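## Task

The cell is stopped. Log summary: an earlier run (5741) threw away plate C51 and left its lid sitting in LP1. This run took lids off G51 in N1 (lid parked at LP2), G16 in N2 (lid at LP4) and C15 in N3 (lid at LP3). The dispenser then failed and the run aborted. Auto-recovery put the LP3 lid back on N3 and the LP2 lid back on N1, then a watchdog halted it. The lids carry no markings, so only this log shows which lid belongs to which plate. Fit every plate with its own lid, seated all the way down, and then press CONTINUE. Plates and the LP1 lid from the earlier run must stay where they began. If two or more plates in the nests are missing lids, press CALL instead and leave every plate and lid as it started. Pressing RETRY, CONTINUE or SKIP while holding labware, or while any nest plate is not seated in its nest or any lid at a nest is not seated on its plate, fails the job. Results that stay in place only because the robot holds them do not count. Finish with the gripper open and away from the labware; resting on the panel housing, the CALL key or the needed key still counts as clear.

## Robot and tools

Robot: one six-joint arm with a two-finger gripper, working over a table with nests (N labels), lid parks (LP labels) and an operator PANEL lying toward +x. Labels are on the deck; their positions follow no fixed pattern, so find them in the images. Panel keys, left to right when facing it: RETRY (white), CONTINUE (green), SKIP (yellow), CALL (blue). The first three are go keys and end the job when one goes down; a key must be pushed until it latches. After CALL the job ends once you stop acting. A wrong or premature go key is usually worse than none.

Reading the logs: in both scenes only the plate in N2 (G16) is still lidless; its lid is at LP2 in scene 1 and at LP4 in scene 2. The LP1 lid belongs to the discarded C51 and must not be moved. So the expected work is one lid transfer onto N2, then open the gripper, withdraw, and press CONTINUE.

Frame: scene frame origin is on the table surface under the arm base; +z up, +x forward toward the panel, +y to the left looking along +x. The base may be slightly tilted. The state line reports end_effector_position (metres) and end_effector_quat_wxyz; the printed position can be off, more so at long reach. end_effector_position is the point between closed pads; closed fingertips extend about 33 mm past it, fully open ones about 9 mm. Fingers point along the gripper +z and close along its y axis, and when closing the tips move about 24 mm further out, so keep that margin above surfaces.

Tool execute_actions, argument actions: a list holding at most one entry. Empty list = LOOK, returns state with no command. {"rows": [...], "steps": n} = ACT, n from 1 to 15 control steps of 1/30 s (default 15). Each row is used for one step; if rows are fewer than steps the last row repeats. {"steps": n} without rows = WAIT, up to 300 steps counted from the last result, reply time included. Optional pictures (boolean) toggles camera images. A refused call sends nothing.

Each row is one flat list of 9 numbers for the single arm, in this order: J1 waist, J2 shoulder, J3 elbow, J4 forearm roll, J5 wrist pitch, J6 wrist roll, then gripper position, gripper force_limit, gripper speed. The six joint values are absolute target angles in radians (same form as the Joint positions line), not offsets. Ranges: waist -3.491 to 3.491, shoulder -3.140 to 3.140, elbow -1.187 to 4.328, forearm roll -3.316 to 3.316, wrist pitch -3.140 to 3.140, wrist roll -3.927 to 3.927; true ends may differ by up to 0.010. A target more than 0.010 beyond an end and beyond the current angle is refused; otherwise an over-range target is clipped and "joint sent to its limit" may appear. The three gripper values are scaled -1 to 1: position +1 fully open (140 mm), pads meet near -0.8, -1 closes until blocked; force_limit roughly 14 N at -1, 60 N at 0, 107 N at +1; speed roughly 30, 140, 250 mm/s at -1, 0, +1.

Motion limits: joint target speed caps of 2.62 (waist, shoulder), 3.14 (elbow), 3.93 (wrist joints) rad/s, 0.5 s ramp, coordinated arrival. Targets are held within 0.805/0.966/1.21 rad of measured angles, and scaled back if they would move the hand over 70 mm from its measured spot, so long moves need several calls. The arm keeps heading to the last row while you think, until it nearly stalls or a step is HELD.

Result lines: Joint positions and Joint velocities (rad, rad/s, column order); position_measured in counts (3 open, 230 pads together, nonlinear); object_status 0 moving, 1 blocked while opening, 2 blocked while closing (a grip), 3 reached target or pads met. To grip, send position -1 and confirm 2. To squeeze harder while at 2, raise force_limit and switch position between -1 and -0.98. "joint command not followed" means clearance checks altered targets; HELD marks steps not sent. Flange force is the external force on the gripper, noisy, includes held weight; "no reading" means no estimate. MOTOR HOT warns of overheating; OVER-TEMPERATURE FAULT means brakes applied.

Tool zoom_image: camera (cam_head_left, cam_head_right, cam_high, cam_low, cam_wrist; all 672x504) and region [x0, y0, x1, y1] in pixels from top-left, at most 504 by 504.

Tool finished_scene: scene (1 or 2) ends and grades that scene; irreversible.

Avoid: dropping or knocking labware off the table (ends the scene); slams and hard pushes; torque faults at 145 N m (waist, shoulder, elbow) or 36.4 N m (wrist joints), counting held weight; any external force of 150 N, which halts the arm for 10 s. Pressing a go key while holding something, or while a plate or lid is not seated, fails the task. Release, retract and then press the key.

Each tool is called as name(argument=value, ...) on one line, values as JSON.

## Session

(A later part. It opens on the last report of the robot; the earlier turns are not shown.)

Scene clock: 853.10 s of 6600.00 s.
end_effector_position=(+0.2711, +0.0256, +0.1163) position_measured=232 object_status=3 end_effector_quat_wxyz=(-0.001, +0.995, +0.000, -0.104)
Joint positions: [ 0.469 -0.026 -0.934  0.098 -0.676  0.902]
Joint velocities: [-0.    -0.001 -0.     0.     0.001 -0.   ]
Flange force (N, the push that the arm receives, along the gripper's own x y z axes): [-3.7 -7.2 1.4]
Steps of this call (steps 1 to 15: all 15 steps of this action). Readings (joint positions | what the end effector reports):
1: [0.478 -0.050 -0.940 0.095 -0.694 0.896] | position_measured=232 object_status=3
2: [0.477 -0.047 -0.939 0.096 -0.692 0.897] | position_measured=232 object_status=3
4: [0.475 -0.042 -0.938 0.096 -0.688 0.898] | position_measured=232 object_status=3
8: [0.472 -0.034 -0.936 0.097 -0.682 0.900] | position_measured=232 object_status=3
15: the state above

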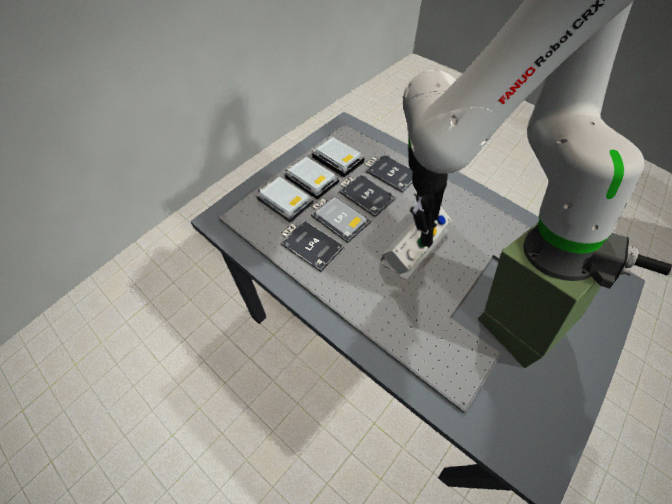

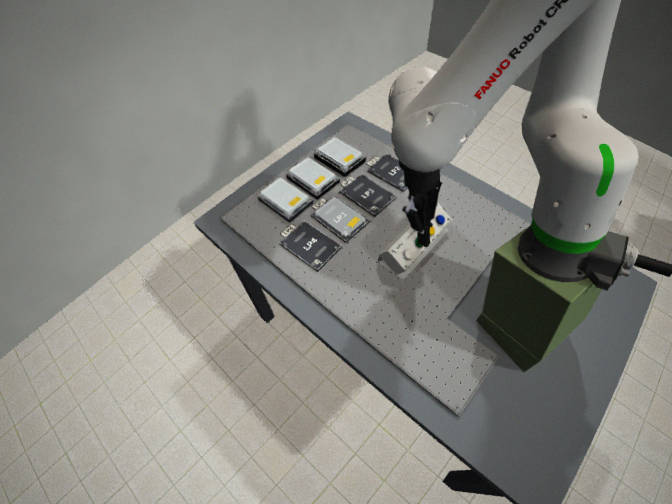

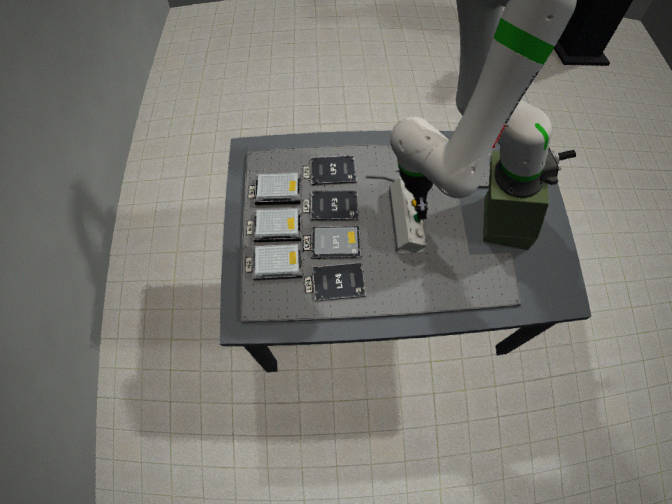

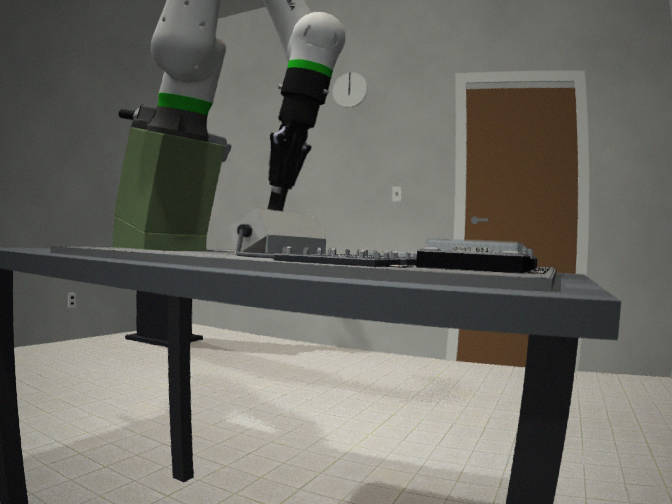

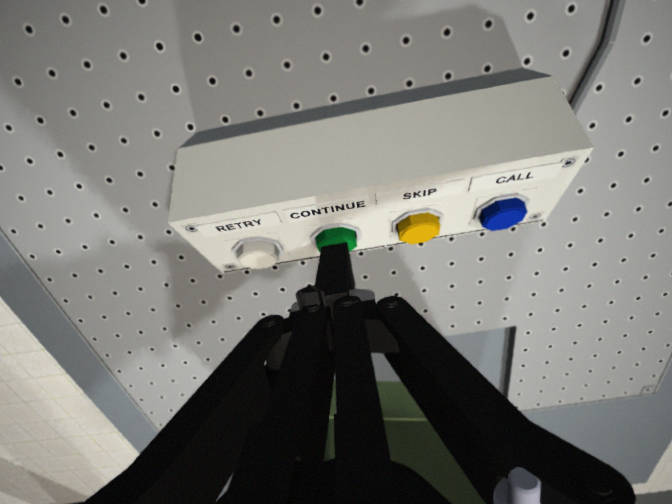

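execute_actions(actions=[{"rows": [[0.4684,-0.0246,-0.9332,0.0979,-0.6751,0.9022,-1,-0.5,0],[0.4677,-0.0229,-0.9328,0.0981,-0.6737,0.9026,-1,-0.5,0],[0.4671,-0.0212,-0.9324,0.0983,-0.6725,0.9030,-1,-0.5,0],[0.4664,-0.0194,-0.9319,0.0984,-0.6711,0.9035,-1,-0.5,0],[0.4658,-0.0177,-0.9315,0.0986,-0.6698,0.9039,-1,-0.5,0]], "steps": 11}], pictures=true)

zoom_image(camera="cam_wrist", region=[220, 170, 460, 300])

Scene clock: 858.27 s of 6600.00 s.
end_effector_position=(+0.2720, +0.0255, +0.1145) position_measured=232 object_status=3 end_effector_quat_wxyz=(-0.001, +0.995, +0.000, -0.104)
Joint positions: [ 0.466 -0.018 -0.931  0.099 -0.67   0.904]
Joint velocities: [-0.    -0.001  0.     0.001 -0.001 -0.001]
Flange force (N, the push that the arm receives, along the gripper's own x y z axes): no reading
The task's run ended inside this call: 5 steps that you had sent did not run.
Steps of this call (steps 1 to 15: the robot went on to your last target; steps 16 to 90: nothing new was sent; then 1.97 s passed at rest; steps 91 to 96: the first 6 steps of this action). Readings (joint positions | what the end effector reports):
91: [0.469 -0.026 -0.934 0.098 -0.676 0.902] | position_measured=232 object_status=3
92: [0.469 -0.025 -0.933 0.098 -0.676 0.902] | position_measured=232 object_status=3
94: [0.468 -0.022 -0.933 0.098 -0.673 0.903] | position_measured=232 object_status=3
96: [0.466 -0.019 -0.932 0.098 -0.671 0.904] | position_measured=232 object_status=3
The task's run has ended: the event that ends the task has happened.

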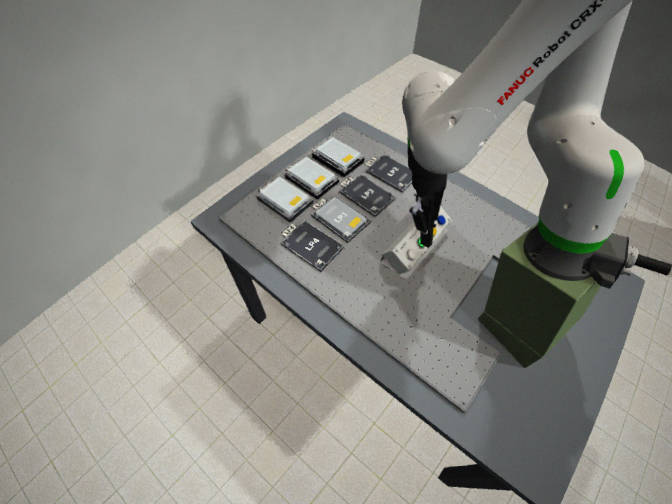

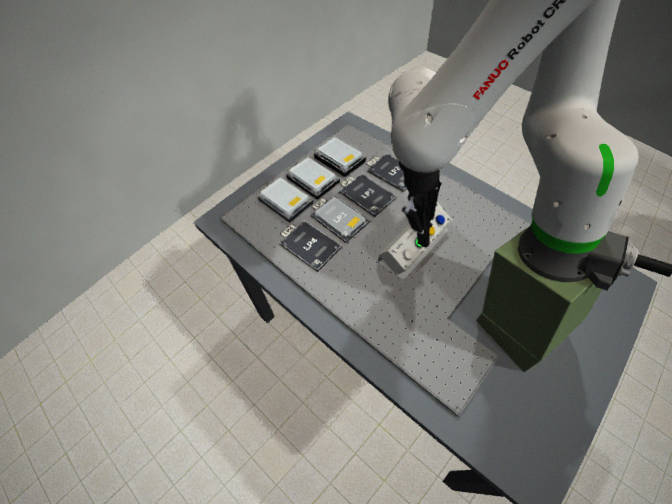

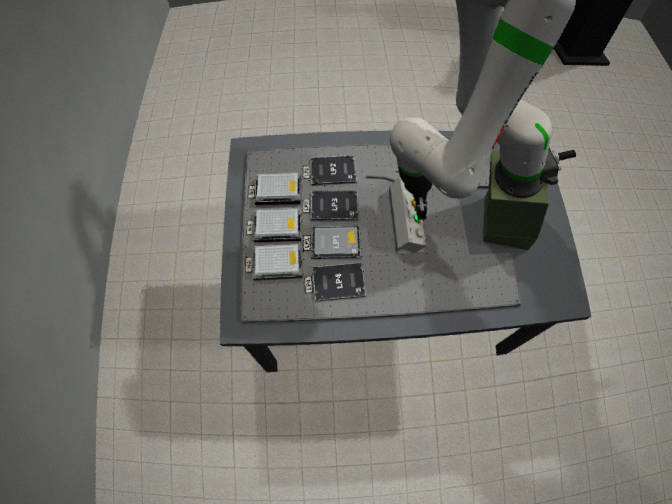

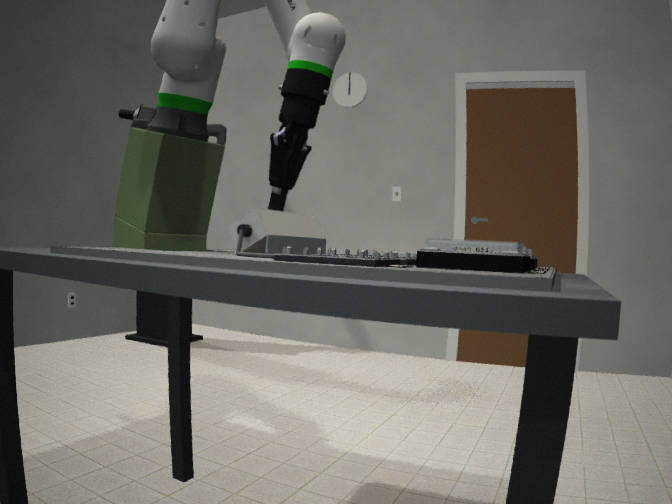

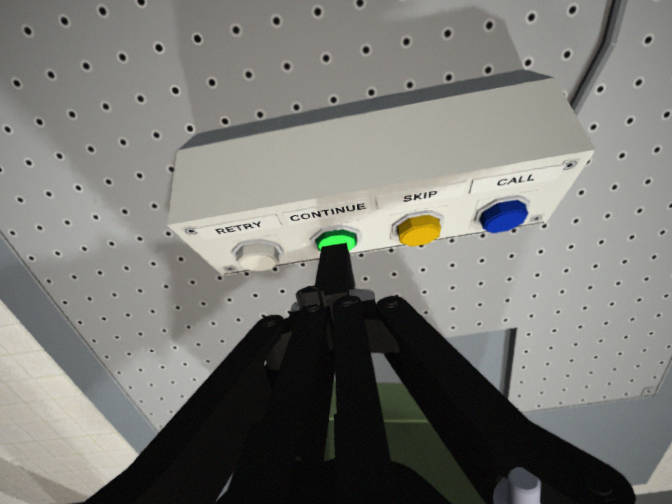

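Episode already finished.

finished_scene(scene=2)

The scene is finished: the task was done.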